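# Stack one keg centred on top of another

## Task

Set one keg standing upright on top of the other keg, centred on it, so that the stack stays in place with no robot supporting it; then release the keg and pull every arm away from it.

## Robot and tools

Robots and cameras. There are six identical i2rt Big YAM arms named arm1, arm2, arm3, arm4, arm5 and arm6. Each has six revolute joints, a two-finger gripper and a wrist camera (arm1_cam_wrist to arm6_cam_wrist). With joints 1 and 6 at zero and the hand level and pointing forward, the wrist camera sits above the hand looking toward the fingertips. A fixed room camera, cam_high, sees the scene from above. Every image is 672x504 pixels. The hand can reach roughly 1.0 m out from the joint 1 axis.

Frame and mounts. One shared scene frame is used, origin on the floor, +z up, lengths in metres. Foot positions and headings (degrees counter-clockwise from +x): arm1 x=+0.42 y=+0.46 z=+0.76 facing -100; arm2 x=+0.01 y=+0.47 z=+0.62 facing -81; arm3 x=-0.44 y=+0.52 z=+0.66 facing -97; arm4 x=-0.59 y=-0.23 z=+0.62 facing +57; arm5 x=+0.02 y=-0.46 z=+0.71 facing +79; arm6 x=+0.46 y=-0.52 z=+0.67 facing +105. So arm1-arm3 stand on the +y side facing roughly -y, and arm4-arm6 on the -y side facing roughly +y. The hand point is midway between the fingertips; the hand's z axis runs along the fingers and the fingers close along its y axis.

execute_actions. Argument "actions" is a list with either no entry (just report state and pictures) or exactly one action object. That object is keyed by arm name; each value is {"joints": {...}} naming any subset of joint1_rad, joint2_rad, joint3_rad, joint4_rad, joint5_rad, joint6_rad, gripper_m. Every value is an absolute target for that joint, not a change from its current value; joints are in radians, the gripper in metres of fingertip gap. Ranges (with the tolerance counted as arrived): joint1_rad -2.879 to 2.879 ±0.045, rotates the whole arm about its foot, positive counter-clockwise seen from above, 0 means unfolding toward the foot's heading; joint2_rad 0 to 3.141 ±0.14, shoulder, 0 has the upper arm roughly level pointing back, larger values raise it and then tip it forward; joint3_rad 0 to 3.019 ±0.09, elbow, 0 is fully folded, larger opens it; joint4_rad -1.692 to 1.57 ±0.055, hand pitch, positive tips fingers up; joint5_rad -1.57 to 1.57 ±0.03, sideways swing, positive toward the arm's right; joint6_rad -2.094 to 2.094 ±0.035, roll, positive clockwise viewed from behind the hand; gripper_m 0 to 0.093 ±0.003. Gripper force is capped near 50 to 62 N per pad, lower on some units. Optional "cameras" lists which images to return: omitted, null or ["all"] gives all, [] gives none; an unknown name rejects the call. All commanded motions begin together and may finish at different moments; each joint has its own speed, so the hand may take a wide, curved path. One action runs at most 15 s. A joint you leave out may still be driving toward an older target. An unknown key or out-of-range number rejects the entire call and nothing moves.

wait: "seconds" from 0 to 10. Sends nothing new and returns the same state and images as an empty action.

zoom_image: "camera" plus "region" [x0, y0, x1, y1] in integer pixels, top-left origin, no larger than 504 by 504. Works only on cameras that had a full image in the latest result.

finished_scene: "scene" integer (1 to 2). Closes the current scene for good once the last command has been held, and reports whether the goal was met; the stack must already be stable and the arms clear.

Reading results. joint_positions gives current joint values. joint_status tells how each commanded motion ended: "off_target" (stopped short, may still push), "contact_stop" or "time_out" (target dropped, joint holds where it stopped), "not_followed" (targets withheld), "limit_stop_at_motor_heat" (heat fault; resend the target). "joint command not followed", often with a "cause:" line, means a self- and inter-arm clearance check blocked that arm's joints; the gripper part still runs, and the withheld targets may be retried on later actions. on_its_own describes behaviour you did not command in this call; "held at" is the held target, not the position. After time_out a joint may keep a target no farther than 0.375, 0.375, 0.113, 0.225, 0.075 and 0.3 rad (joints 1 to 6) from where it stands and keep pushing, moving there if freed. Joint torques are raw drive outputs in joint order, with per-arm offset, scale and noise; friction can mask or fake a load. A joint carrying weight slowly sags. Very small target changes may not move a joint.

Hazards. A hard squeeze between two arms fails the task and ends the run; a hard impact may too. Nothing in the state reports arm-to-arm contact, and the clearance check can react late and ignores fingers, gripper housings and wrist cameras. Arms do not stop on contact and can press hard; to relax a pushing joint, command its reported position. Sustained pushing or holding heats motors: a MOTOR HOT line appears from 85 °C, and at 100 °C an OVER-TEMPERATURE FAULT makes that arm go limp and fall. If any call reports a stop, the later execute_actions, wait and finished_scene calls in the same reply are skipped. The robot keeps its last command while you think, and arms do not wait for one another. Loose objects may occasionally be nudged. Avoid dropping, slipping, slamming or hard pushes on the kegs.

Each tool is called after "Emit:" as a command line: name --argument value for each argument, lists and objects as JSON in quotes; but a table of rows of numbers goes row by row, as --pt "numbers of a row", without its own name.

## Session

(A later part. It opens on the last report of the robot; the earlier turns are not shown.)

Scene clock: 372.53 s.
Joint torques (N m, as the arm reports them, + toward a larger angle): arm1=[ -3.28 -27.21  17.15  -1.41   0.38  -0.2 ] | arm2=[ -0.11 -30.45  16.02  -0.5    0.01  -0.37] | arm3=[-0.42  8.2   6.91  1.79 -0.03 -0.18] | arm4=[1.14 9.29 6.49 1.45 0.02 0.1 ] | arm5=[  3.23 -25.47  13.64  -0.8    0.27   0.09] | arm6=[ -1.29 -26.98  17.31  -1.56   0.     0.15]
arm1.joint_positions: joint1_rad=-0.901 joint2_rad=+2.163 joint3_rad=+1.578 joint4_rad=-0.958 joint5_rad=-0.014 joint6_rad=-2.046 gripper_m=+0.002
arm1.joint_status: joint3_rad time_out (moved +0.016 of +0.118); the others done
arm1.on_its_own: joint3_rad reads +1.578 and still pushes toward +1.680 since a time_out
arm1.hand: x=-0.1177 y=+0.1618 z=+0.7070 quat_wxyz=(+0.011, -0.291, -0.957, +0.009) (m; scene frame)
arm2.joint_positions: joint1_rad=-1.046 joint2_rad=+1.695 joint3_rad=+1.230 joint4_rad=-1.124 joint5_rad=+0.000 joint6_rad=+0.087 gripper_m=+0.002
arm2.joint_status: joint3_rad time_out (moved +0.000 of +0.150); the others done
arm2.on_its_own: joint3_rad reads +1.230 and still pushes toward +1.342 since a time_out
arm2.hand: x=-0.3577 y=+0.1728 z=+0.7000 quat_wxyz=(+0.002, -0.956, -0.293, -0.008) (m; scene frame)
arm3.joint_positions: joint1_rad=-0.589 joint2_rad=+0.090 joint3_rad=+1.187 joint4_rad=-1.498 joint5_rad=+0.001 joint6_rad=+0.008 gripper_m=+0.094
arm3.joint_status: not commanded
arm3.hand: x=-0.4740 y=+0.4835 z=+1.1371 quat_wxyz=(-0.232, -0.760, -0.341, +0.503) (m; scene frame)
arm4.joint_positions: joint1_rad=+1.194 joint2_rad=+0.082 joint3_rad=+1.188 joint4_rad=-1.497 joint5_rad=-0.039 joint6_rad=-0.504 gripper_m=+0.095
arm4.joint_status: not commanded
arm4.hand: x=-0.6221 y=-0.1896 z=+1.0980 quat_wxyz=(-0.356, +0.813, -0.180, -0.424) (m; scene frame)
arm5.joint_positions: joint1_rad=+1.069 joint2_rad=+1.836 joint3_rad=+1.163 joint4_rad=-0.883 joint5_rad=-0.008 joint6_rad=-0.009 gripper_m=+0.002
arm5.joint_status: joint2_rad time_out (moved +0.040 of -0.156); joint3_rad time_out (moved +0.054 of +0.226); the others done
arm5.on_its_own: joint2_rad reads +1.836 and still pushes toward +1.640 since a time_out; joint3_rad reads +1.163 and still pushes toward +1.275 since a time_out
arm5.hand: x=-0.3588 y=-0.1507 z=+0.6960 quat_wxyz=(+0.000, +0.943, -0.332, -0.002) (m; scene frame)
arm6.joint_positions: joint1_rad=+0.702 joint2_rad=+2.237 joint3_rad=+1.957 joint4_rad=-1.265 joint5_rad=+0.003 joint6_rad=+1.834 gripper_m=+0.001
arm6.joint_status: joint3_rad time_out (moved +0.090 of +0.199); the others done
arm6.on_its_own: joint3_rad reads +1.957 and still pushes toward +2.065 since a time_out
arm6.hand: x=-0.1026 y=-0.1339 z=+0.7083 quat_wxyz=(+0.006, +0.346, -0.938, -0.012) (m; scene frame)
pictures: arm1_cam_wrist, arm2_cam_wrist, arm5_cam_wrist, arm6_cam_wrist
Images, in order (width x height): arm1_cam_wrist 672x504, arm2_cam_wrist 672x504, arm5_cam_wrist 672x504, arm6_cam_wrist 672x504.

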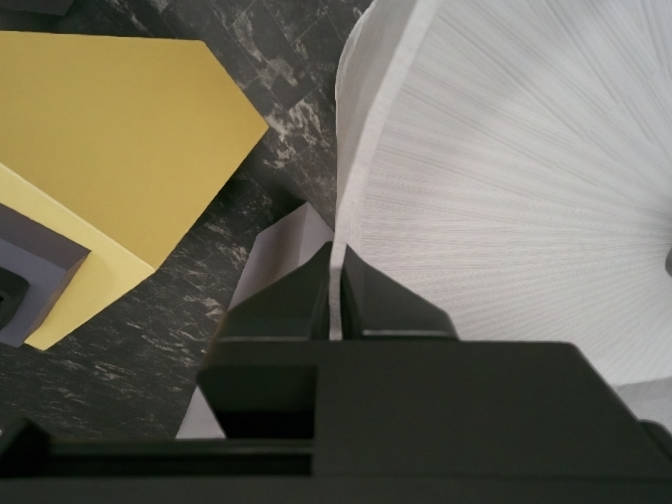

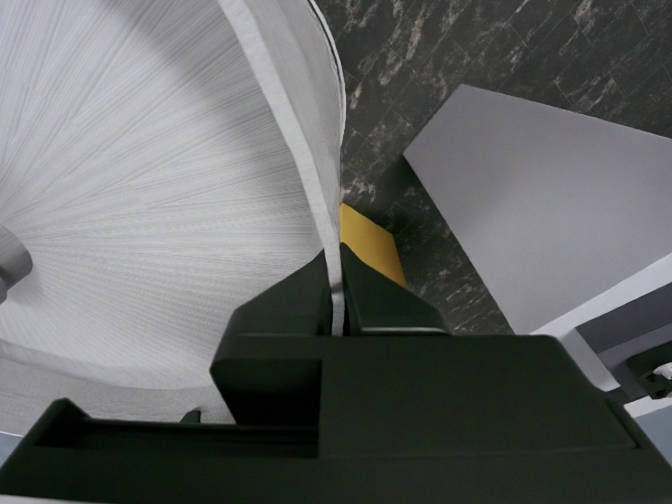

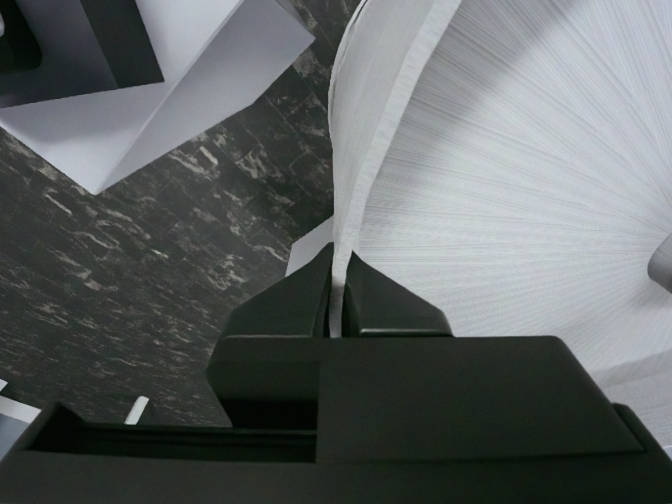

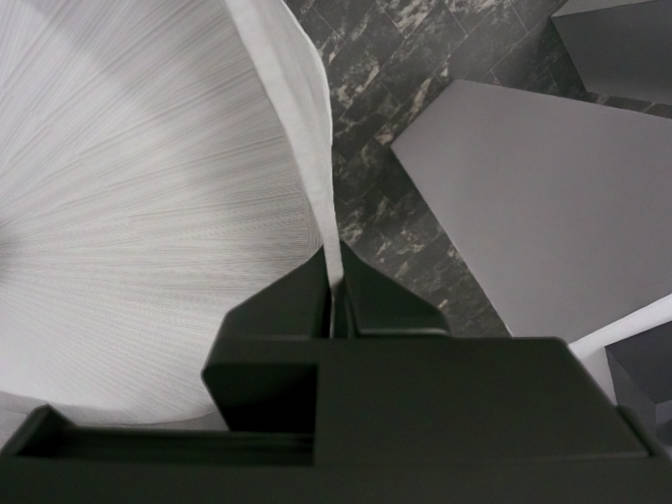

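Lower while levelling.

Emit:
execute_actions --actions '[{"arm1":{"joints":{"joint2_rad":2.125,"joint3_rad":1.66,"joint4_rad":-0.91}},"arm2":{"joints":{"joint2_rad":1.59,"joint4_rad":-1.07}},"arm5":{"joints":{"joint2_rad":1.665,"joint4_rad":-0.85}},"arm6":{"joints":{"joint2_rad":2.19,"joint3_rad":2.035,"joint4_rad":-1.22}}}]' --cameras '["arm1_cam_wrist","arm2_cam_wrist","arm5_cam_wrist","arm6_cam_wrist","cam_high"]'

Scene clock: 381.80 s.
Joint torques (N m, as the arm reports them, + toward a larger angle): arm1=[ -2.86 -25.63  15.31  -0.01   0.41  -0.11] | arm2=[  0.05 -29.76  15.99   0.85  -0.11  -0.17] | arm3=[-0.06  8.53  6.91  1.87 -0.04 -0.19] | arm4=[0.95 9.03 6.49 1.5  0.01 0.09] | arm5=[  2.63 -25.54  13.46   0.3    0.62   0.09] | arm6=[ -1.73 -25.85  14.83   0.77   0.16   0.17]
arm1.joint_positions: joint1_rad=-0.907 joint2_rad=+2.187 joint3_rad=+1.579 joint4_rad=-0.905 joint5_rad=-0.015 joint6_rad=-2.055 gripper_m=+0.002
arm1.joint_status: all done
arm1.hand: x=-0.1274 y=+0.1612 z=+0.6935 quat_wxyz=(+0.021, -0.290, -0.957, +0.020) (m; scene frame)
arm2.joint_positions: joint1_rad=-1.055 joint2_rad=+1.723 joint3_rad=+1.230 joint4_rad=-1.080 joint5_rad=+0.001 joint6_rad=+0.074 gripper_m=+0.002
arm2.joint_status: all done
arm2.on_its_own: joint3_rad reads +1.230 and still pushes toward +1.342 since a time_out
arm2.hand: x=-0.3679 y=+0.1704 z=+0.6874 quat_wxyz=(+0.000, -0.956, -0.295, +0.000) (m; scene frame)
arm3.joint_positions: joint1_rad=-0.589 joint2_rad=+0.090 joint3_rad=+1.187 joint4_rad=-1.498 joint5_rad=+0.001 joint6_rad=+0.008 gripper_m=+0.094
arm3.joint_status: not commanded
arm3.hand: x=-0.4740 y=+0.4835 z=+1.1371 quat_wxyz=(-0.232, -0.760, -0.341, +0.503) (m; scene frame)
arm4.joint_positions: joint1_rad=+1.194 joint2_rad=+0.082 joint3_rad=+1.188 joint4_rad=-1.497 joint5_rad=-0.039 joint6_rad=-0.504 gripper_m=+0.095
arm4.joint_status: not commanded
arm4.hand: x=-0.6221 y=-0.1896 z=+1.0980 quat_wxyz=(-0.356, +0.813, -0.180, -0.424) (m; scene frame)
arm5.joint_positions: joint1_rad=+1.077 joint2_rad=+1.861 joint3_rad=+1.163 joint4_rad=-0.847 joint5_rad=-0.016 joint6_rad=-0.008 gripper_m=+0.002
arm5.joint_status: joint2_rad time_out (moved +0.025 of -0.171); the others done
arm5.on_its_own: joint2_rad reads +1.861 and still pushes toward +1.665 since a time_out; joint3_rad reads +1.163 and still pushes toward +1.275 since a time_out
arm5.hand: x=-0.3662 y=-0.1517 z=+0.6841 quat_wxyz=(+0.002, +0.944, -0.329, -0.009) (m; scene frame)
arm6.joint_positions: joint1_rad=+0.706 joint2_rad=+2.256 joint3_rad=+1.957 joint4_rad=-1.228 joint5_rad=-0.001 joint6_rad=+1.833 gripper_m=+0.001
arm6.joint_status: all done
arm6.hand: x=-0.1106 y=-0.1330 z=+0.6959 quat_wxyz=(+0.012, +0.349, -0.937, -0.019) (m; scene frame)
pictures: arm1_cam_wrist, arm2_cam_wrist, arm5_cam_wrist, arm6_cam_wrist, cam_high
Images, in order (width x height): arm1_cam_wrist 672x504, arm2_cam_wrist 672x504, arm5_cam_wrist 672x504, arm6_cam_wrist 672x504, cam_high 672x504.

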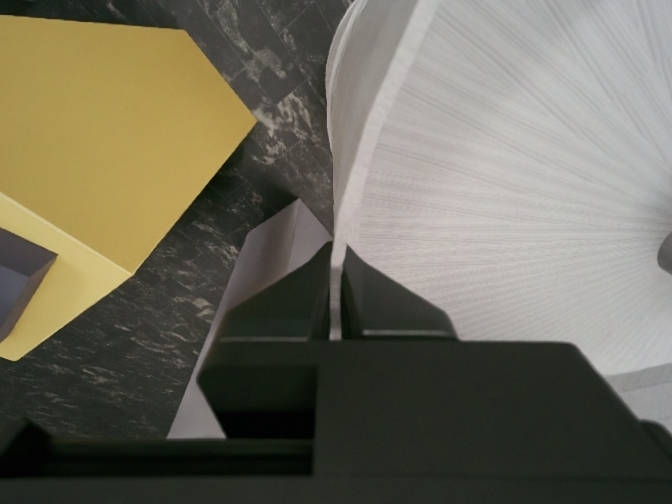

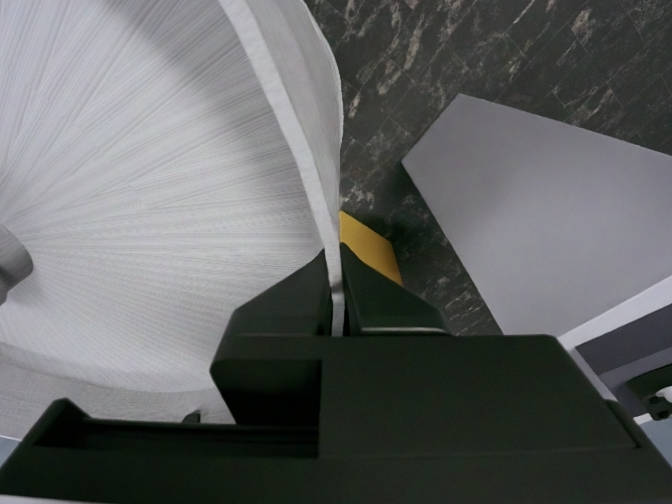

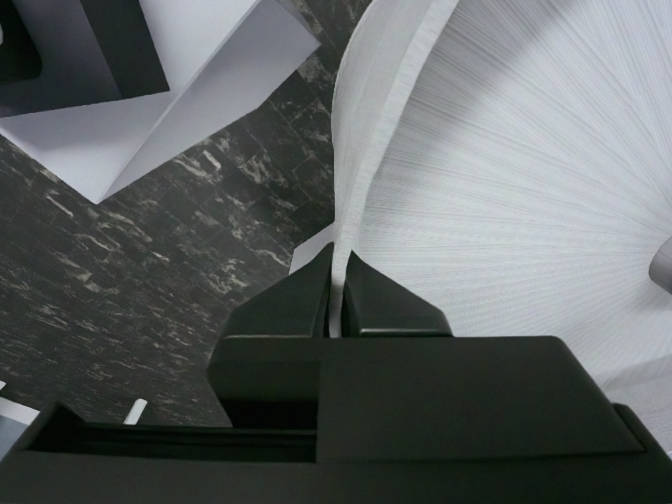

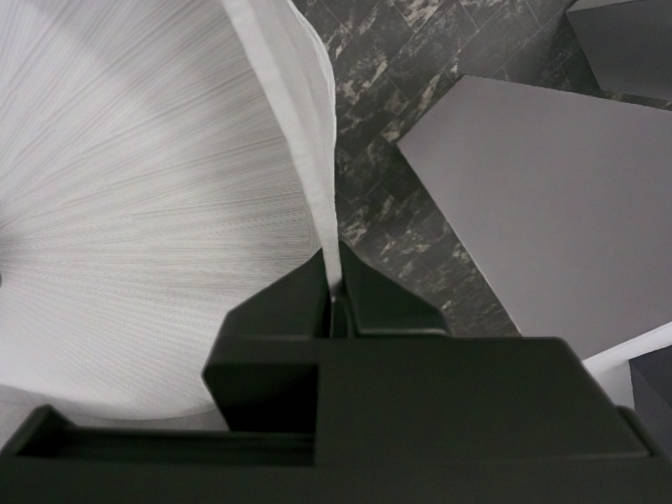

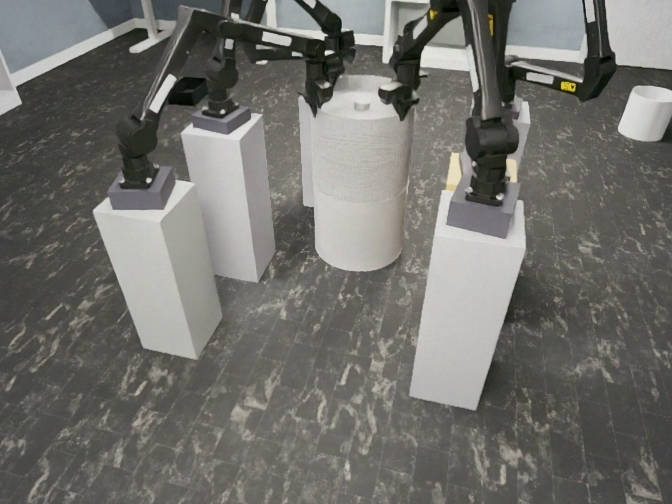

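Emit:
execute_actions --actions '[{"arm1":{"joints":{"joint2_rad":2.165,"joint3_rad":1.64,"joint4_rad":-0.895}},"arm2":{"joints":{"joint2_rad":1.635,"joint3_rad":1.315,"joint4_rad":-1.05}},"arm5":{"joints":{"joint2_rad":1.73,"joint4_rad":-0.82}},"arm6":{"joints":{"joint2_rad":2.23,"joint3_rad":2.02,"joint4_rad":-1.2}}}]' --cameras '["arm1_cam_wrist","arm2_cam_wrist","arm5_cam_wrist","arm6_cam_wrist","cam_high"]'

Scene clock: 395.50 s.
Joint torques (N m, as the arm reports them, + toward a larger angle): arm1=[ -2.86 -22.59  13.65   0.     0.41  -0.11] | arm2=[  0.79 -26.75  13.94   1.05  -0.12  -0.26] | arm3=[-0.73  8.21  7.2   1.78 -0.08 -0.17] | arm4=[0.92 9.11 6.47 1.46 0.02 0.09] | arm5=[  1.7  -22.46  13.46   1.07   0.52   0.02] | arm6=[ -2.13 -23.07  13.62   1.27   0.17   0.13]
arm1.joint_positions: joint1_rad=-0.907 joint2_rad=+2.191 joint3_rad=+1.579 joint4_rad=-0.890 joint5_rad=-0.015 joint6_rad=-2.055 gripper_m=+0.002
arm1.joint_status: all done
arm1.hand: x=-0.1304 y=+0.1599 z=+0.6919 quat_wxyz=(+0.025, -0.290, -0.956, +0.024) (m; scene frame)
arm2.joint_positions: joint1_rad=-1.056 joint2_rad=+1.730 joint3_rad=+1.230 joint4_rad=-1.065 joint5_rad=+0.002 joint6_rad=+0.073 gripper_m=+0.002
arm2.joint_status: all done
arm2.hand: x=-0.3710 y=+0.1692 z=+0.6839 quat_wxyz=(-0.001, -0.956, -0.294, +0.004) (m; scene frame)
arm3.joint_positions: joint1_rad=-0.589 joint2_rad=+0.090 joint3_rad=+1.187 joint4_rad=-1.498 joint5_rad=+0.001 joint6_rad=+0.008 gripper_m=+0.094
arm3.joint_status: not commanded
arm3.hand: x=-0.4740 y=+0.4835 z=+1.1371 quat_wxyz=(-0.232, -0.760, -0.341, +0.503) (m; scene frame)
arm4.joint_positions: joint1_rad=+1.194 joint2_rad=+0.082 joint3_rad=+1.188 joint4_rad=-1.497 joint5_rad=-0.039 joint6_rad=-0.504 gripper_m=+0.095
arm4.joint_status: not commanded
arm4.hand: x=-0.6221 y=-0.1896 z=+1.0980 quat_wxyz=(-0.356, +0.813, -0.180, -0.424) (m; scene frame)
arm5.joint_positions: joint1_rad=+1.085 joint2_rad=+1.873 joint3_rad=+1.163 joint4_rad=-0.834 joint5_rad=-0.014 joint6_rad=-0.001 gripper_m=+0.002
arm5.joint_status: joint2_rad time_out (moved +0.012 of -0.131); the others done
arm5.on_its_own: joint2_rad reads +1.873 and still pushes toward +1.730 since a time_out; joint3_rad reads +1.163 and still pushes toward +1.275 since a time_out
arm5.hand: x=-0.3693 y=-0.1536 z=+0.6785 quat_wxyz=(+0.001, +0.944, -0.328, -0.009) (m; scene frame)
arm6.joint_positions: joint1_rad=+0.711 joint2_rad=+2.261 joint3_rad=+1.957 joint4_rad=-1.220 joint5_rad=-0.001 joint6_rad=+1.837 gripper_m=+0.001
arm6.joint_status: all done
arm6.hand: x=-0.1137 y=-0.1347 z=+0.6927 quat_wxyz=(+0.013, +0.349, -0.937, -0.020) (m; scene frame)
pictures: arm1_cam_wrist, arm2_cam_wrist, arm5_cam_wrist, arm6_cam_wrist, cam_high
Images, in order (width x height): arm1_cam_wrist 672x504, arm2_cam_wrist 672x504, arm5_cam_wrist 672x504, arm6_cam_wrist 672x504, cam_high 672x504.

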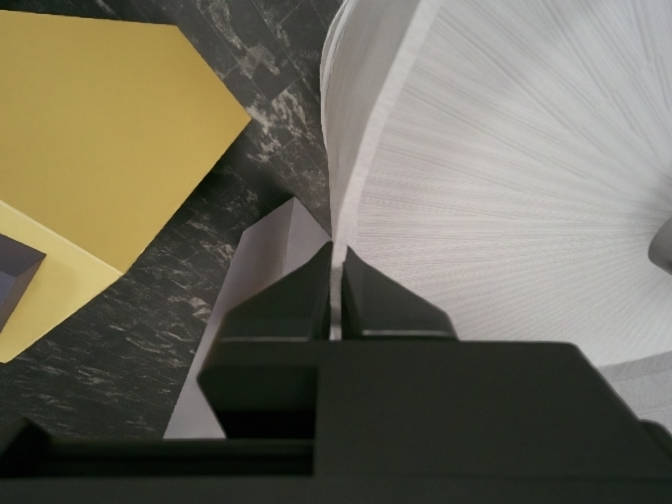

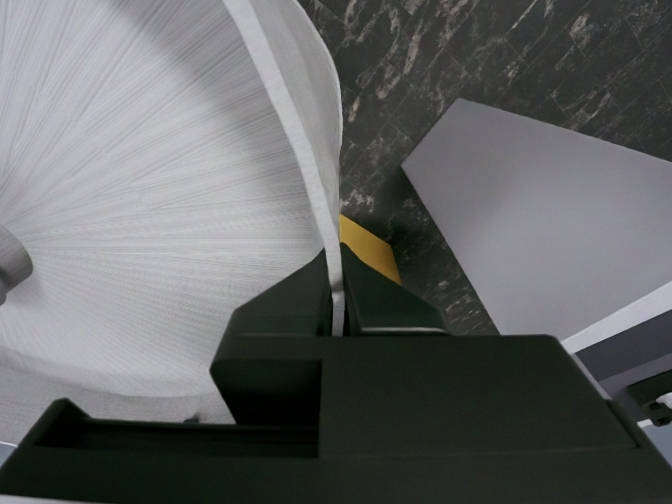

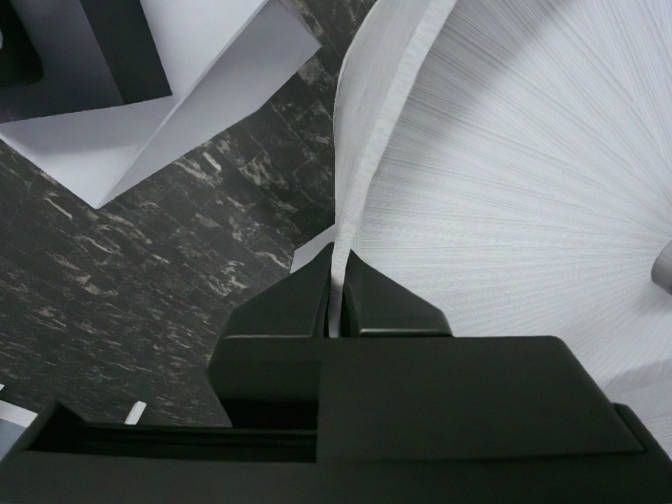

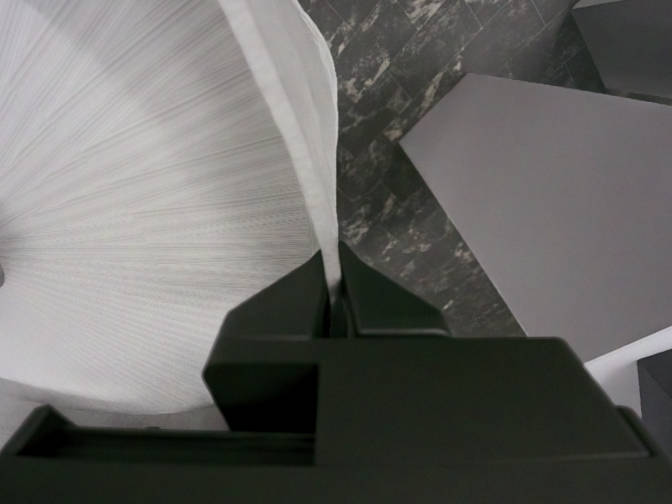

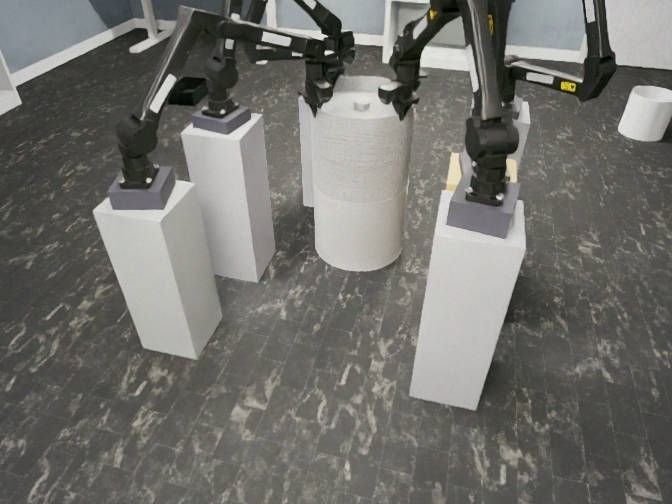

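Landed. Unload, release, lift off.

Emit:
execute_actions --actions '[{"arm1":{"joints":{"joint1_rad":-0.907,"joint2_rad":2.185,"joint3_rad":1.6}},"arm2":{"joints":{"joint2_rad":1.725,"joint3_rad":1.25,"joint4_rad":-1.06}},"arm5":{"joints":{"joint2_rad":1.865,"joint3_rad":1.19,"joint4_rad":-0.83}},"arm6":{"joints":{"joint1_rad":0.71,"joint2_rad":2.255,"joint3_rad":1.98,"joint4_rad":-1.215}}}]' --cameras '[]'

Emit:
execute_actions --actions '[{"arm1":{"joints":{"gripper_m":0.08}},"arm2":{"joints":{"gripper_m":0.08}},"arm5":{"joints":{"gripper_m":0.08}},"arm6":{"joints":{"gripper_m":0.08}}}]' --cameras '[]'

Emit:
execute_actions --actions '[{"arm1":{"joints":{"joint2_rad":2.0,"joint4_rad":-1.0}},"arm2":{"joints":{"joint2_rad":1.5}},"arm5":{"joints":{"joint2_rad":1.63,"joint4_rad":-0.92}},"arm6":{"joints":{"joint2_rad":2.08}}}]' --cameras '[]'

Emit:
execute_actions --actions '[{"arm1":{"joints":{"joint1_rad":-0.3,"joint2_rad":1.0,"joint3_rad":1.3,"joint4_rad":-1.5}},"arm2":{"joints":{"joint1_rad":-0.6,"joint2_rad":0.9,"joint4_rad":-1.5}},"arm5":{"joints":{"joint1_rad":0.7,"joint2_rad":0.9,"joint4_rad":-1.5}},"arm6":{"joints":{"joint1_rad":0.2,"joint2_rad":1.0,"joint3_rad":1.5,"joint4_rad":-1.5}}}]' --cameras '["arm2_cam_wrist","arm5_cam_wrist","cam_high"]'

Emit:
zoom_image --camera "cam_high" --region '[280,60,440,280]'

Scene clock: 413.70 s.
Joint torques (N m, as the arm reports them, + toward a larger angle): arm1=[ -1.98 -21.34  10.1   -0.64   0.25  -0.11] | arm2=[  0.09 -18.93   8.94   0.41  -0.05  -0.24] | arm3=[-0.2   8.19  7.04  1.81 -0.03 -0.2 ] | arm4=[1.03 9.1  6.51 1.46 0.02 0.09] | arm5=[  1.23 -15.01   7.79   0.09   0.35  -0.03] | arm6=[ -1.67 -21.46  10.38   0.21   0.11   0.12]
arm1.joint_positions: joint1_rad=-0.907 joint2_rad=+2.195 joint3_rad=+1.581 joint4_rad=-0.876 joint5_rad=-0.010 joint6_rad=-2.055 gripper_m=+0.002
arm1.joint_status: all done
arm1.hand: x=-0.1338 y=+0.1590 z=+0.6903 quat_wxyz=(+0.031, -0.290, -0.956, +0.027) (m; scene frame)
arm2.joint_positions: joint1_rad=-1.061 joint2_rad=+1.745 joint3_rad=+1.230 joint4_rad=-1.055 joint5_rad=+0.000 joint6_rad=+0.072 gripper_m=+0.002
arm2.joint_status: all done
arm2.hand: x=-0.3732 y=+0.1699 z=+0.6770 quat_wxyz=(-0.001, -0.956, -0.292, +0.001) (m; scene frame)
arm3.joint_positions: joint1_rad=-0.589 joint2_rad=+0.090 joint3_rad=+1.187 joint4_rad=-1.498 joint5_rad=+0.001 joint6_rad=+0.008 gripper_m=+0.094
arm3.joint_status: not commanded
arm3.hand: x=-0.4740 y=+0.4835 z=+1.1371 quat_wxyz=(-0.232, -0.760, -0.341, +0.503) (m; scene frame)
arm4.joint_positions: joint1_rad=+1.194 joint2_rad=+0.082 joint3_rad=+1.188 joint4_rad=-1.497 joint5_rad=-0.039 joint6_rad=-0.504 gripper_m=+0.095
arm4.joint_status: not commanded
arm4.hand: x=-0.6221 y=-0.1896 z=+1.0980 quat_wxyz=(-0.356, +0.813, -0.180, -0.424) (m; scene frame)
arm5.joint_positions: joint1_rad=+1.093 joint2_rad=+1.890 joint3_rad=+1.163 joint4_rad=-0.824 joint5_rad=-0.010 joint6_rad=+0.005 gripper_m=+0.002
arm5.joint_status: all done
arm5.hand: x=-0.3709 y=-0.1561 z=+0.6704 quat_wxyz=(+0.000, +0.945, -0.328, -0.005) (m; scene frame)
arm6.joint_positions: joint1_rad=+0.715 joint2_rad=+2.265 joint3_rad=+1.957 joint4_rad=-1.210 joint5_rad=+0.000 joint6_rad=+1.838 gripper_m=+0.001
arm6.joint_status: all done
arm6.hand: x=-0.1170 y=-0.1360 z=+0.6900 quat_wxyz=(+0.015, +0.351, -0.936, -0.023) (m; scene frame)
pictures: none
No camera images: the call's "cameras" was empty. Leave "cameras" out to get every camera's image.

Scene clock: 414.37 s.
Joint torques (N m, as the arm reports them, + toward a larger angle): arm1=[ -1.92 -20.68  10.17  -0.13   0.01  -0.09] | arm2=[  0.63 -18.03   9.17   0.52  -0.09  -0.24] | arm3=[-0.24  7.44  7.12  1.96 -0.02 -0.19] | arm4=[1.14 9.25 6.49 1.53 0.02 0.1 ] | arm5=[  1.31 -14.54   7.81   0.15   0.06  -0.03] | arm6=[ -1.68 -20.91  10.43   0.21   0.12   0.12]
arm1.joint_positions: joint1_rad=-0.907 joint2_rad=+2.189 joint3_rad=+1.581 joint4_rad=-0.887 joint5_rad=-0.003 joint6_rad=-2.056 gripper_m=+0.080
arm1.joint_status: all done
arm1.hand: x=-0.1330 y=+0.1607 z=+0.6938 quat_wxyz=(+0.032, -0.289, -0.956, +0.022) (m; scene frame)
arm2.joint_positions: joint1_rad=-1.061 joint2_rad=+1.744 joint3_rad=+1.230 joint4_rad=-1.055 joint5_rad=+0.000 joint6_rad=+0.072 gripper_m=+0.080
arm2.joint_status: all done
arm2.hand: x=-0.3733 y=+0.1699 z=+0.6773 quat_wxyz=(-0.001, -0.956, -0.293, +0.001) (m; scene frame)
arm3.joint_positions: joint1_rad=-0.589 joint2_rad=+0.090 joint3_rad=+1.187 joint4_rad=-1.498 joint5_rad=+0.001 joint6_rad=+0.008 gripper_m=+0.094
arm3.joint_status: not commanded
arm3.hand: x=-0.4740 y=+0.4835 z=+1.1371 quat_wxyz=(-0.232, -0.760, -0.341, +0.503) (m; scene frame)
arm4.joint_positions: joint1_rad=+1.194 joint2_rad=+0.082 joint3_rad=+1.188 joint4_rad=-1.497 joint5_rad=-0.039 joint6_rad=-0.504 gripper_m=+0.095
arm4.joint_status: not commanded
arm4.hand: x=-0.6221 y=-0.1896 z=+1.0980 quat_wxyz=(-0.356, +0.813, -0.180, -0.424) (m; scene frame)
arm5.joint_positions: joint1_rad=+1.093 joint2_rad=+1.882 joint3_rad=+1.163 joint4_rad=-0.824 joint5_rad=-0.002 joint6_rad=+0.005 gripper_m=+0.080
arm5.joint_status: all done
arm5.hand: x=-0.3712 y=-0.1543 z=+0.6742 quat_wxyz=(-0.005, +0.945, -0.328, -0.007) (m; scene frame)
arm6.joint_positions: joint1_rad=+0.715 joint2_rad=+2.265 joint3_rad=+1.957 joint4_rad=-1.210 joint5_rad=+0.000 joint6_rad=+1.838 gripper_m=+0.080
arm6.joint_status: all done
arm6.hand: x=-0.1169 y=-0.1358 z=+0.6900 quat_wxyz=(+0.015, +0.351, -0.936, -0.023) (m; scene frame)
pictures: none
No camera images: the call's "cameras" was empty. Leave "cameras" out to get every camera's image.

Scene clock: 415.63 s.
Joint torques (N m, as the arm reports them, + toward a larger angle): arm1=[ -1.91 -18.03  11.4    0.09   0.    -0.08] | arm2=[  0.99 -13.71  10.12   0.54  -0.05  -0.23] | arm3=[-0.11  8.51  7.06  1.79 -0.07 -0.14] | arm4=[1.09 9.02 6.48 1.51 0.02 0.1 ] | arm5=[  1.3  -11.17   9.19   0.44   0.05  -0.03] | arm6=[ -1.62 -18.99  10.83   0.59   0.12   0.11]
arm1.joint_positions: joint1_rad=-0.907 joint2_rad=+1.987 joint3_rad=+1.582 joint4_rad=-0.992 joint5_rad=-0.003 joint6_rad=-2.056 gripper_m=+0.080
arm1.joint_status: all done
arm1.hand: x=-0.1336 y=+0.1582 z=+0.8139 quat_wxyz=(+0.066, -0.288, -0.954, +0.057) (m; scene frame)
arm2.joint_positions: joint1_rad=-1.061 joint2_rad=+1.497 joint3_rad=+1.230 joint4_rad=-1.055 joint5_rad=+0.000 joint6_rad=+0.072 gripper_m=+0.080
arm2.joint_status: all done
arm2.hand: x=-0.3760 y=+0.1679 z=+0.7933 quat_wxyz=(-0.045, -0.949, -0.290, +0.116) (m; scene frame)
arm3.joint_positions: joint1_rad=-0.589 joint2_rad=+0.090 joint3_rad=+1.187 joint4_rad=-1.498 joint5_rad=+0.001 joint6_rad=+0.008 gripper_m=+0.094
arm3.joint_status: not commanded
arm3.hand: x=-0.4740 y=+0.4835 z=+1.1371 quat_wxyz=(-0.232, -0.760, -0.341, +0.503) (m; scene frame)
arm4.joint_positions: joint1_rad=+1.194 joint2_rad=+0.082 joint3_rad=+1.188 joint4_rad=-1.497 joint5_rad=-0.039 joint6_rad=-0.504 gripper_m=+0.095
arm4.joint_status: not commanded
arm4.hand: x=-0.6221 y=-0.1896 z=+1.0980 quat_wxyz=(-0.356, +0.813, -0.180, -0.424) (m; scene frame)
arm5.joint_positions: joint1_rad=+1.093 joint2_rad=+1.620 joint3_rad=+1.163 joint4_rad=-0.911 joint5_rad=-0.002 joint6_rad=+0.005 gripper_m=+0.080
arm5.joint_status: all done
arm5.hand: x=-0.3756 y=-0.1517 z=+0.7975 quat_wxyz=(-0.033, +0.941, -0.326, -0.090) (m; scene frame)
arm6.joint_positions: joint1_rad=+0.715 joint2_rad=+2.073 joint3_rad=+1.957 joint4_rad=-1.210 joint5_rad=+0.000 joint6_rad=+1.838 gripper_m=+0.080
arm6.joint_status: all done
arm6.hand: x=-0.1248 y=-0.1310 z=+0.8204 quat_wxyz=(+0.071, +0.348, -0.929, -0.100) (m; scene frame)
pictures: none
No camera images: the call's "cameras" was empty. Leave "cameras" out to get every camera's image.

Scene clock: 417.37 s.
Joint torques (N m, as the arm reports them, + toward a larger angle): arm1=[-1.6  -3.63 10.66  0.67  0.02 -0.06] | arm2=[ 1.44 -2.74 10.23  0.68  0.04 -0.22] | arm3=[-0.16  7.8   6.91  1.8   0.01 -0.16] | arm4=[1.08 9.21 6.48 1.49 0.01 0.09] | arm5=[ 2.18 -2.6  10.05  0.82 -0.12 -0.01] | arm6=[-0.71 -3.99  9.71  0.77 -0.02  0.08]
arm1.joint_positions: joint1_rad=-0.303 joint2_rad=+0.993 joint3_rad=+1.299 joint4_rad=-1.495 joint5_rad=-0.003 joint6_rad=-2.056 gripper_m=+0.080
arm1.joint_status: all done
arm1.hand: x=+0.2751 y=+0.1623 z=+1.1256 quat_wxyz=(+0.090, +0.010, -0.983, +0.162) (m; scene frame)
arm2.joint_positions: joint1_rad=-0.604 joint2_rad=+0.898 joint3_rad=+1.230 joint4_rad=-1.488 joint5_rad=-0.003 joint6_rad=+0.072 gripper_m=+0.080
arm2.joint_status: all done
arm2.hand: x=-0.1193 y=+0.2012 z=+0.9874 quat_wxyz=(-0.117, -0.846, -0.491, +0.170) (m; scene frame)
arm3.joint_positions: joint1_rad=-0.589 joint2_rad=+0.090 joint3_rad=+1.187 joint4_rad=-1.498 joint5_rad=+0.001 joint6_rad=+0.008 gripper_m=+0.094
arm3.joint_status: not commanded
arm3.hand: x=-0.4740 y=+0.4835 z=+1.1371 quat_wxyz=(-0.232, -0.760, -0.341, +0.503) (m; scene frame)
arm4.joint_positions: joint1_rad=+1.194 joint2_rad=+0.082 joint3_rad=+1.188 joint4_rad=-1.497 joint5_rad=-0.039 joint6_rad=-0.504 gripper_m=+0.095
arm4.joint_status: not commanded
arm4.hand: x=-0.6221 y=-0.1896 z=+1.0980 quat_wxyz=(-0.356, +0.813, -0.180, -0.424) (m; scene frame)
arm5.joint_positions: joint1_rad=+0.689 joint2_rad=+0.895 joint3_rad=+1.163 joint4_rad=-1.493 joint5_rad=+0.002 joint6_rad=+0.005 gripper_m=+0.080
arm5.joint_status: all done
arm5.hand: x=-0.1234 y=-0.2053 z=+1.0429 quat_wxyz=(-0.090, +0.848, -0.503, -0.142) (m; scene frame)
arm6.joint_positions: joint1_rad=+0.196 joint2_rad=+0.988 joint3_rad=+1.492 joint4_rad=-1.485 joint5_rad=+0.003 joint6_rad=+1.838 gripper_m=+0.080
arm6.joint_status: all done
arm6.hand: x=+0.3076 y=-0.2158 z=+1.1375 quat_wxyz=(+0.103, +0.095, -0.952, -0.273) (m; scene frame)
pictures: arm2_cam_wrist, arm5_cam_wrist, cam_high
Images, in order (width x height): arm2_cam_wrist 672x504, arm5_cam_wrist 672x504, cam_high 672x504.

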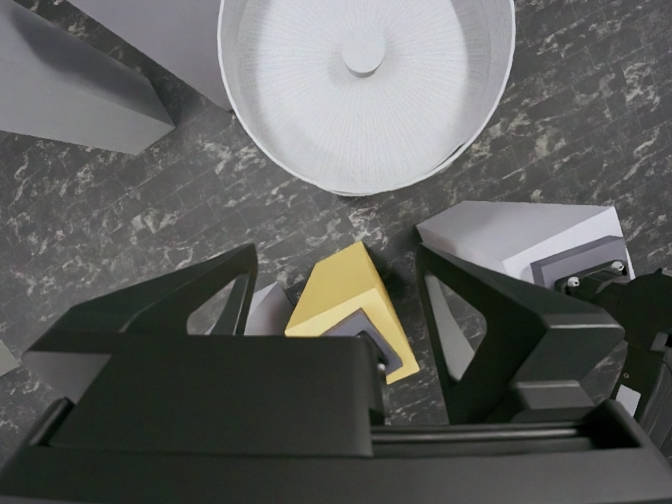

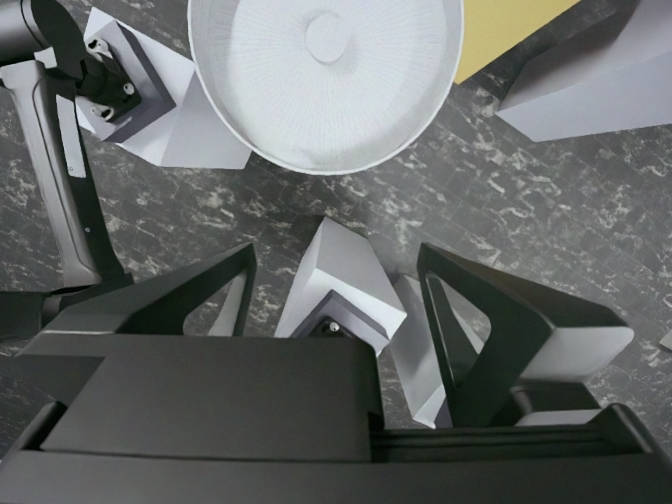

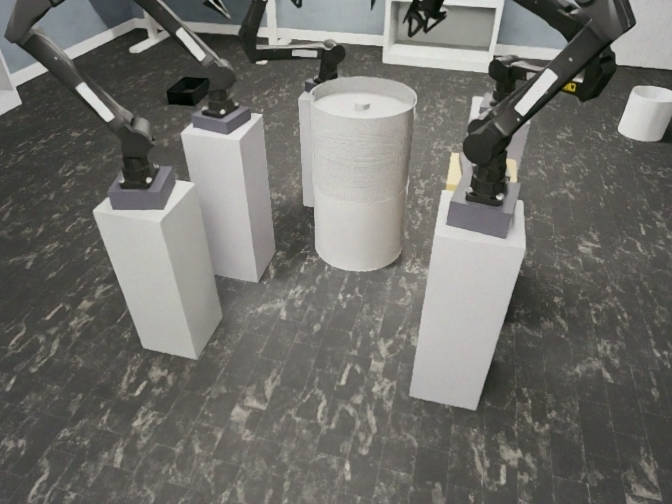

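Region (280, 60, 440, 280) of cam_high's 672x504 image, scaled by 2.291, with more detail than that image has; it fills the left 367 columns of this view, and the rest is white.

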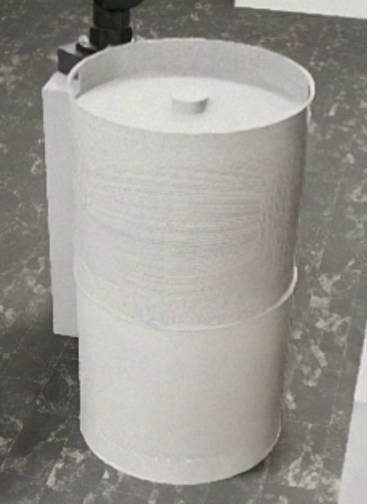

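Emit:
execute_actions --actions '[{"arm6":{"joints":{"joint1_rad":0.2,"joint2_rad":2.2,"joint3_rad":0.75,"joint4_rad":1.4,"joint5_rad":-0.5,"joint6_rad":0}}}]' --cameras '["arm6_cam_wrist"]'

Scene clock: 436.13 s.
Joint torques (N m, as the arm reports them, + toward a larger angle): arm1=[-1.56 -4.04 10.67  0.66  0.02 -0.06] | arm2=[ 0.99 -2.64 10.19  0.56  0.07 -0.23] | arm3=[-0.17  8.05  7.13  1.86  0.   -0.19] | arm4=[1.16 8.98 6.49 1.49 0.01 0.08] | arm5=[ 1.96 -2.54 10.    0.84 -0.12 -0.03] | arm6=[ -0.73 -12.56   3.3    3.45  -0.17   0.06]
arm1.joint_positions: joint1_rad=-0.303 joint2_rad=+0.993 joint3_rad=+1.299 joint4_rad=-1.495 joint5_rad=-0.003 joint6_rad=-2.056 gripper_m=+0.080
arm1.joint_status: not commanded
arm1.hand: x=+0.2751 y=+0.1623 z=+1.1256 quat_wxyz=(+0.090, +0.010, -0.983, +0.162) (m; scene frame)
arm2.joint_positions: joint1_rad=-0.604 joint2_rad=+0.898 joint3_rad=+1.230 joint4_rad=-1.488 joint5_rad=-0.003 joint6_rad=+0.072 gripper_m=+0.080
arm2.joint_status: not commanded
arm2.hand: x=-0.1193 y=+0.2012 z=+0.9874 quat_wxyz=(-0.117, -0.846, -0.491, +0.170) (m; scene frame)
arm3.joint_positions: joint1_rad=-0.589 joint2_rad=+0.090 joint3_rad=+1.187 joint4_rad=-1.498 joint5_rad=+0.001 joint6_rad=+0.008 gripper_m=+0.094
arm3.joint_status: not commanded
arm3.hand: x=-0.4740 y=+0.4835 z=+1.1371 quat_wxyz=(-0.232, -0.760, -0.341, +0.503) (m; scene frame)
arm4.joint_positions: joint1_rad=+1.194 joint2_rad=+0.082 joint3_rad=+1.188 joint4_rad=-1.497 joint5_rad=-0.039 joint6_rad=-0.504 gripper_m=+0.095
arm4.joint_status: not commanded
arm4.hand: x=-0.6221 y=-0.1896 z=+1.0980 quat_wxyz=(-0.356, +0.813, -0.180, -0.424) (m; scene frame)
arm5.joint_positions: joint1_rad=+0.689 joint2_rad=+0.895 joint3_rad=+1.163 joint4_rad=-1.493 joint5_rad=+0.002 joint6_rad=+0.005 gripper_m=+0.080
arm5.joint_status: not commanded
arm5.hand: x=-0.1234 y=-0.2053 z=+1.0429 quat_wxyz=(-0.090, +0.848, -0.503, -0.142) (m; scene frame)
arm6.joint_positions: joint1_rad=+0.196 joint2_rad=+2.191 joint3_rad=+0.738 joint4_rad=+1.369 joint5_rad=-0.496 joint6_rad=+0.016 gripper_m=+0.080
arm6.joint_status: all done
arm6.hand: x=+0.1329 y=-0.0501 z=+0.6746 quat_wxyz=(-0.186, +0.692, -0.238, -0.655) (m; scene frame)
pictures: arm6_cam_wrist
Images, in order (width x height): arm6_cam_wrist 672x504.

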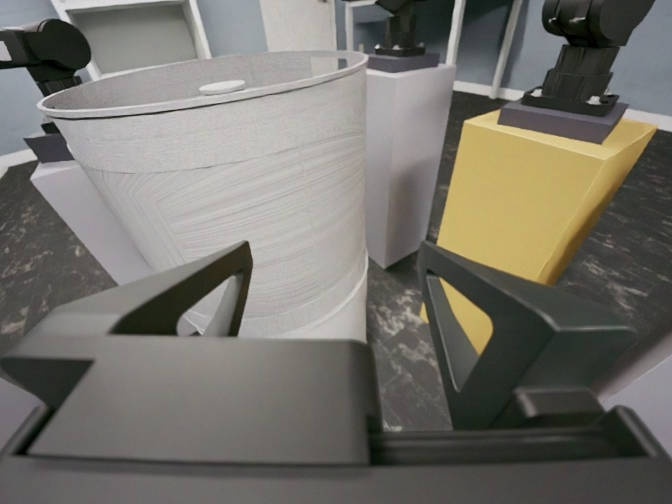

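Emit:
finished_scene --scene 1

The scene is finished: the task was done.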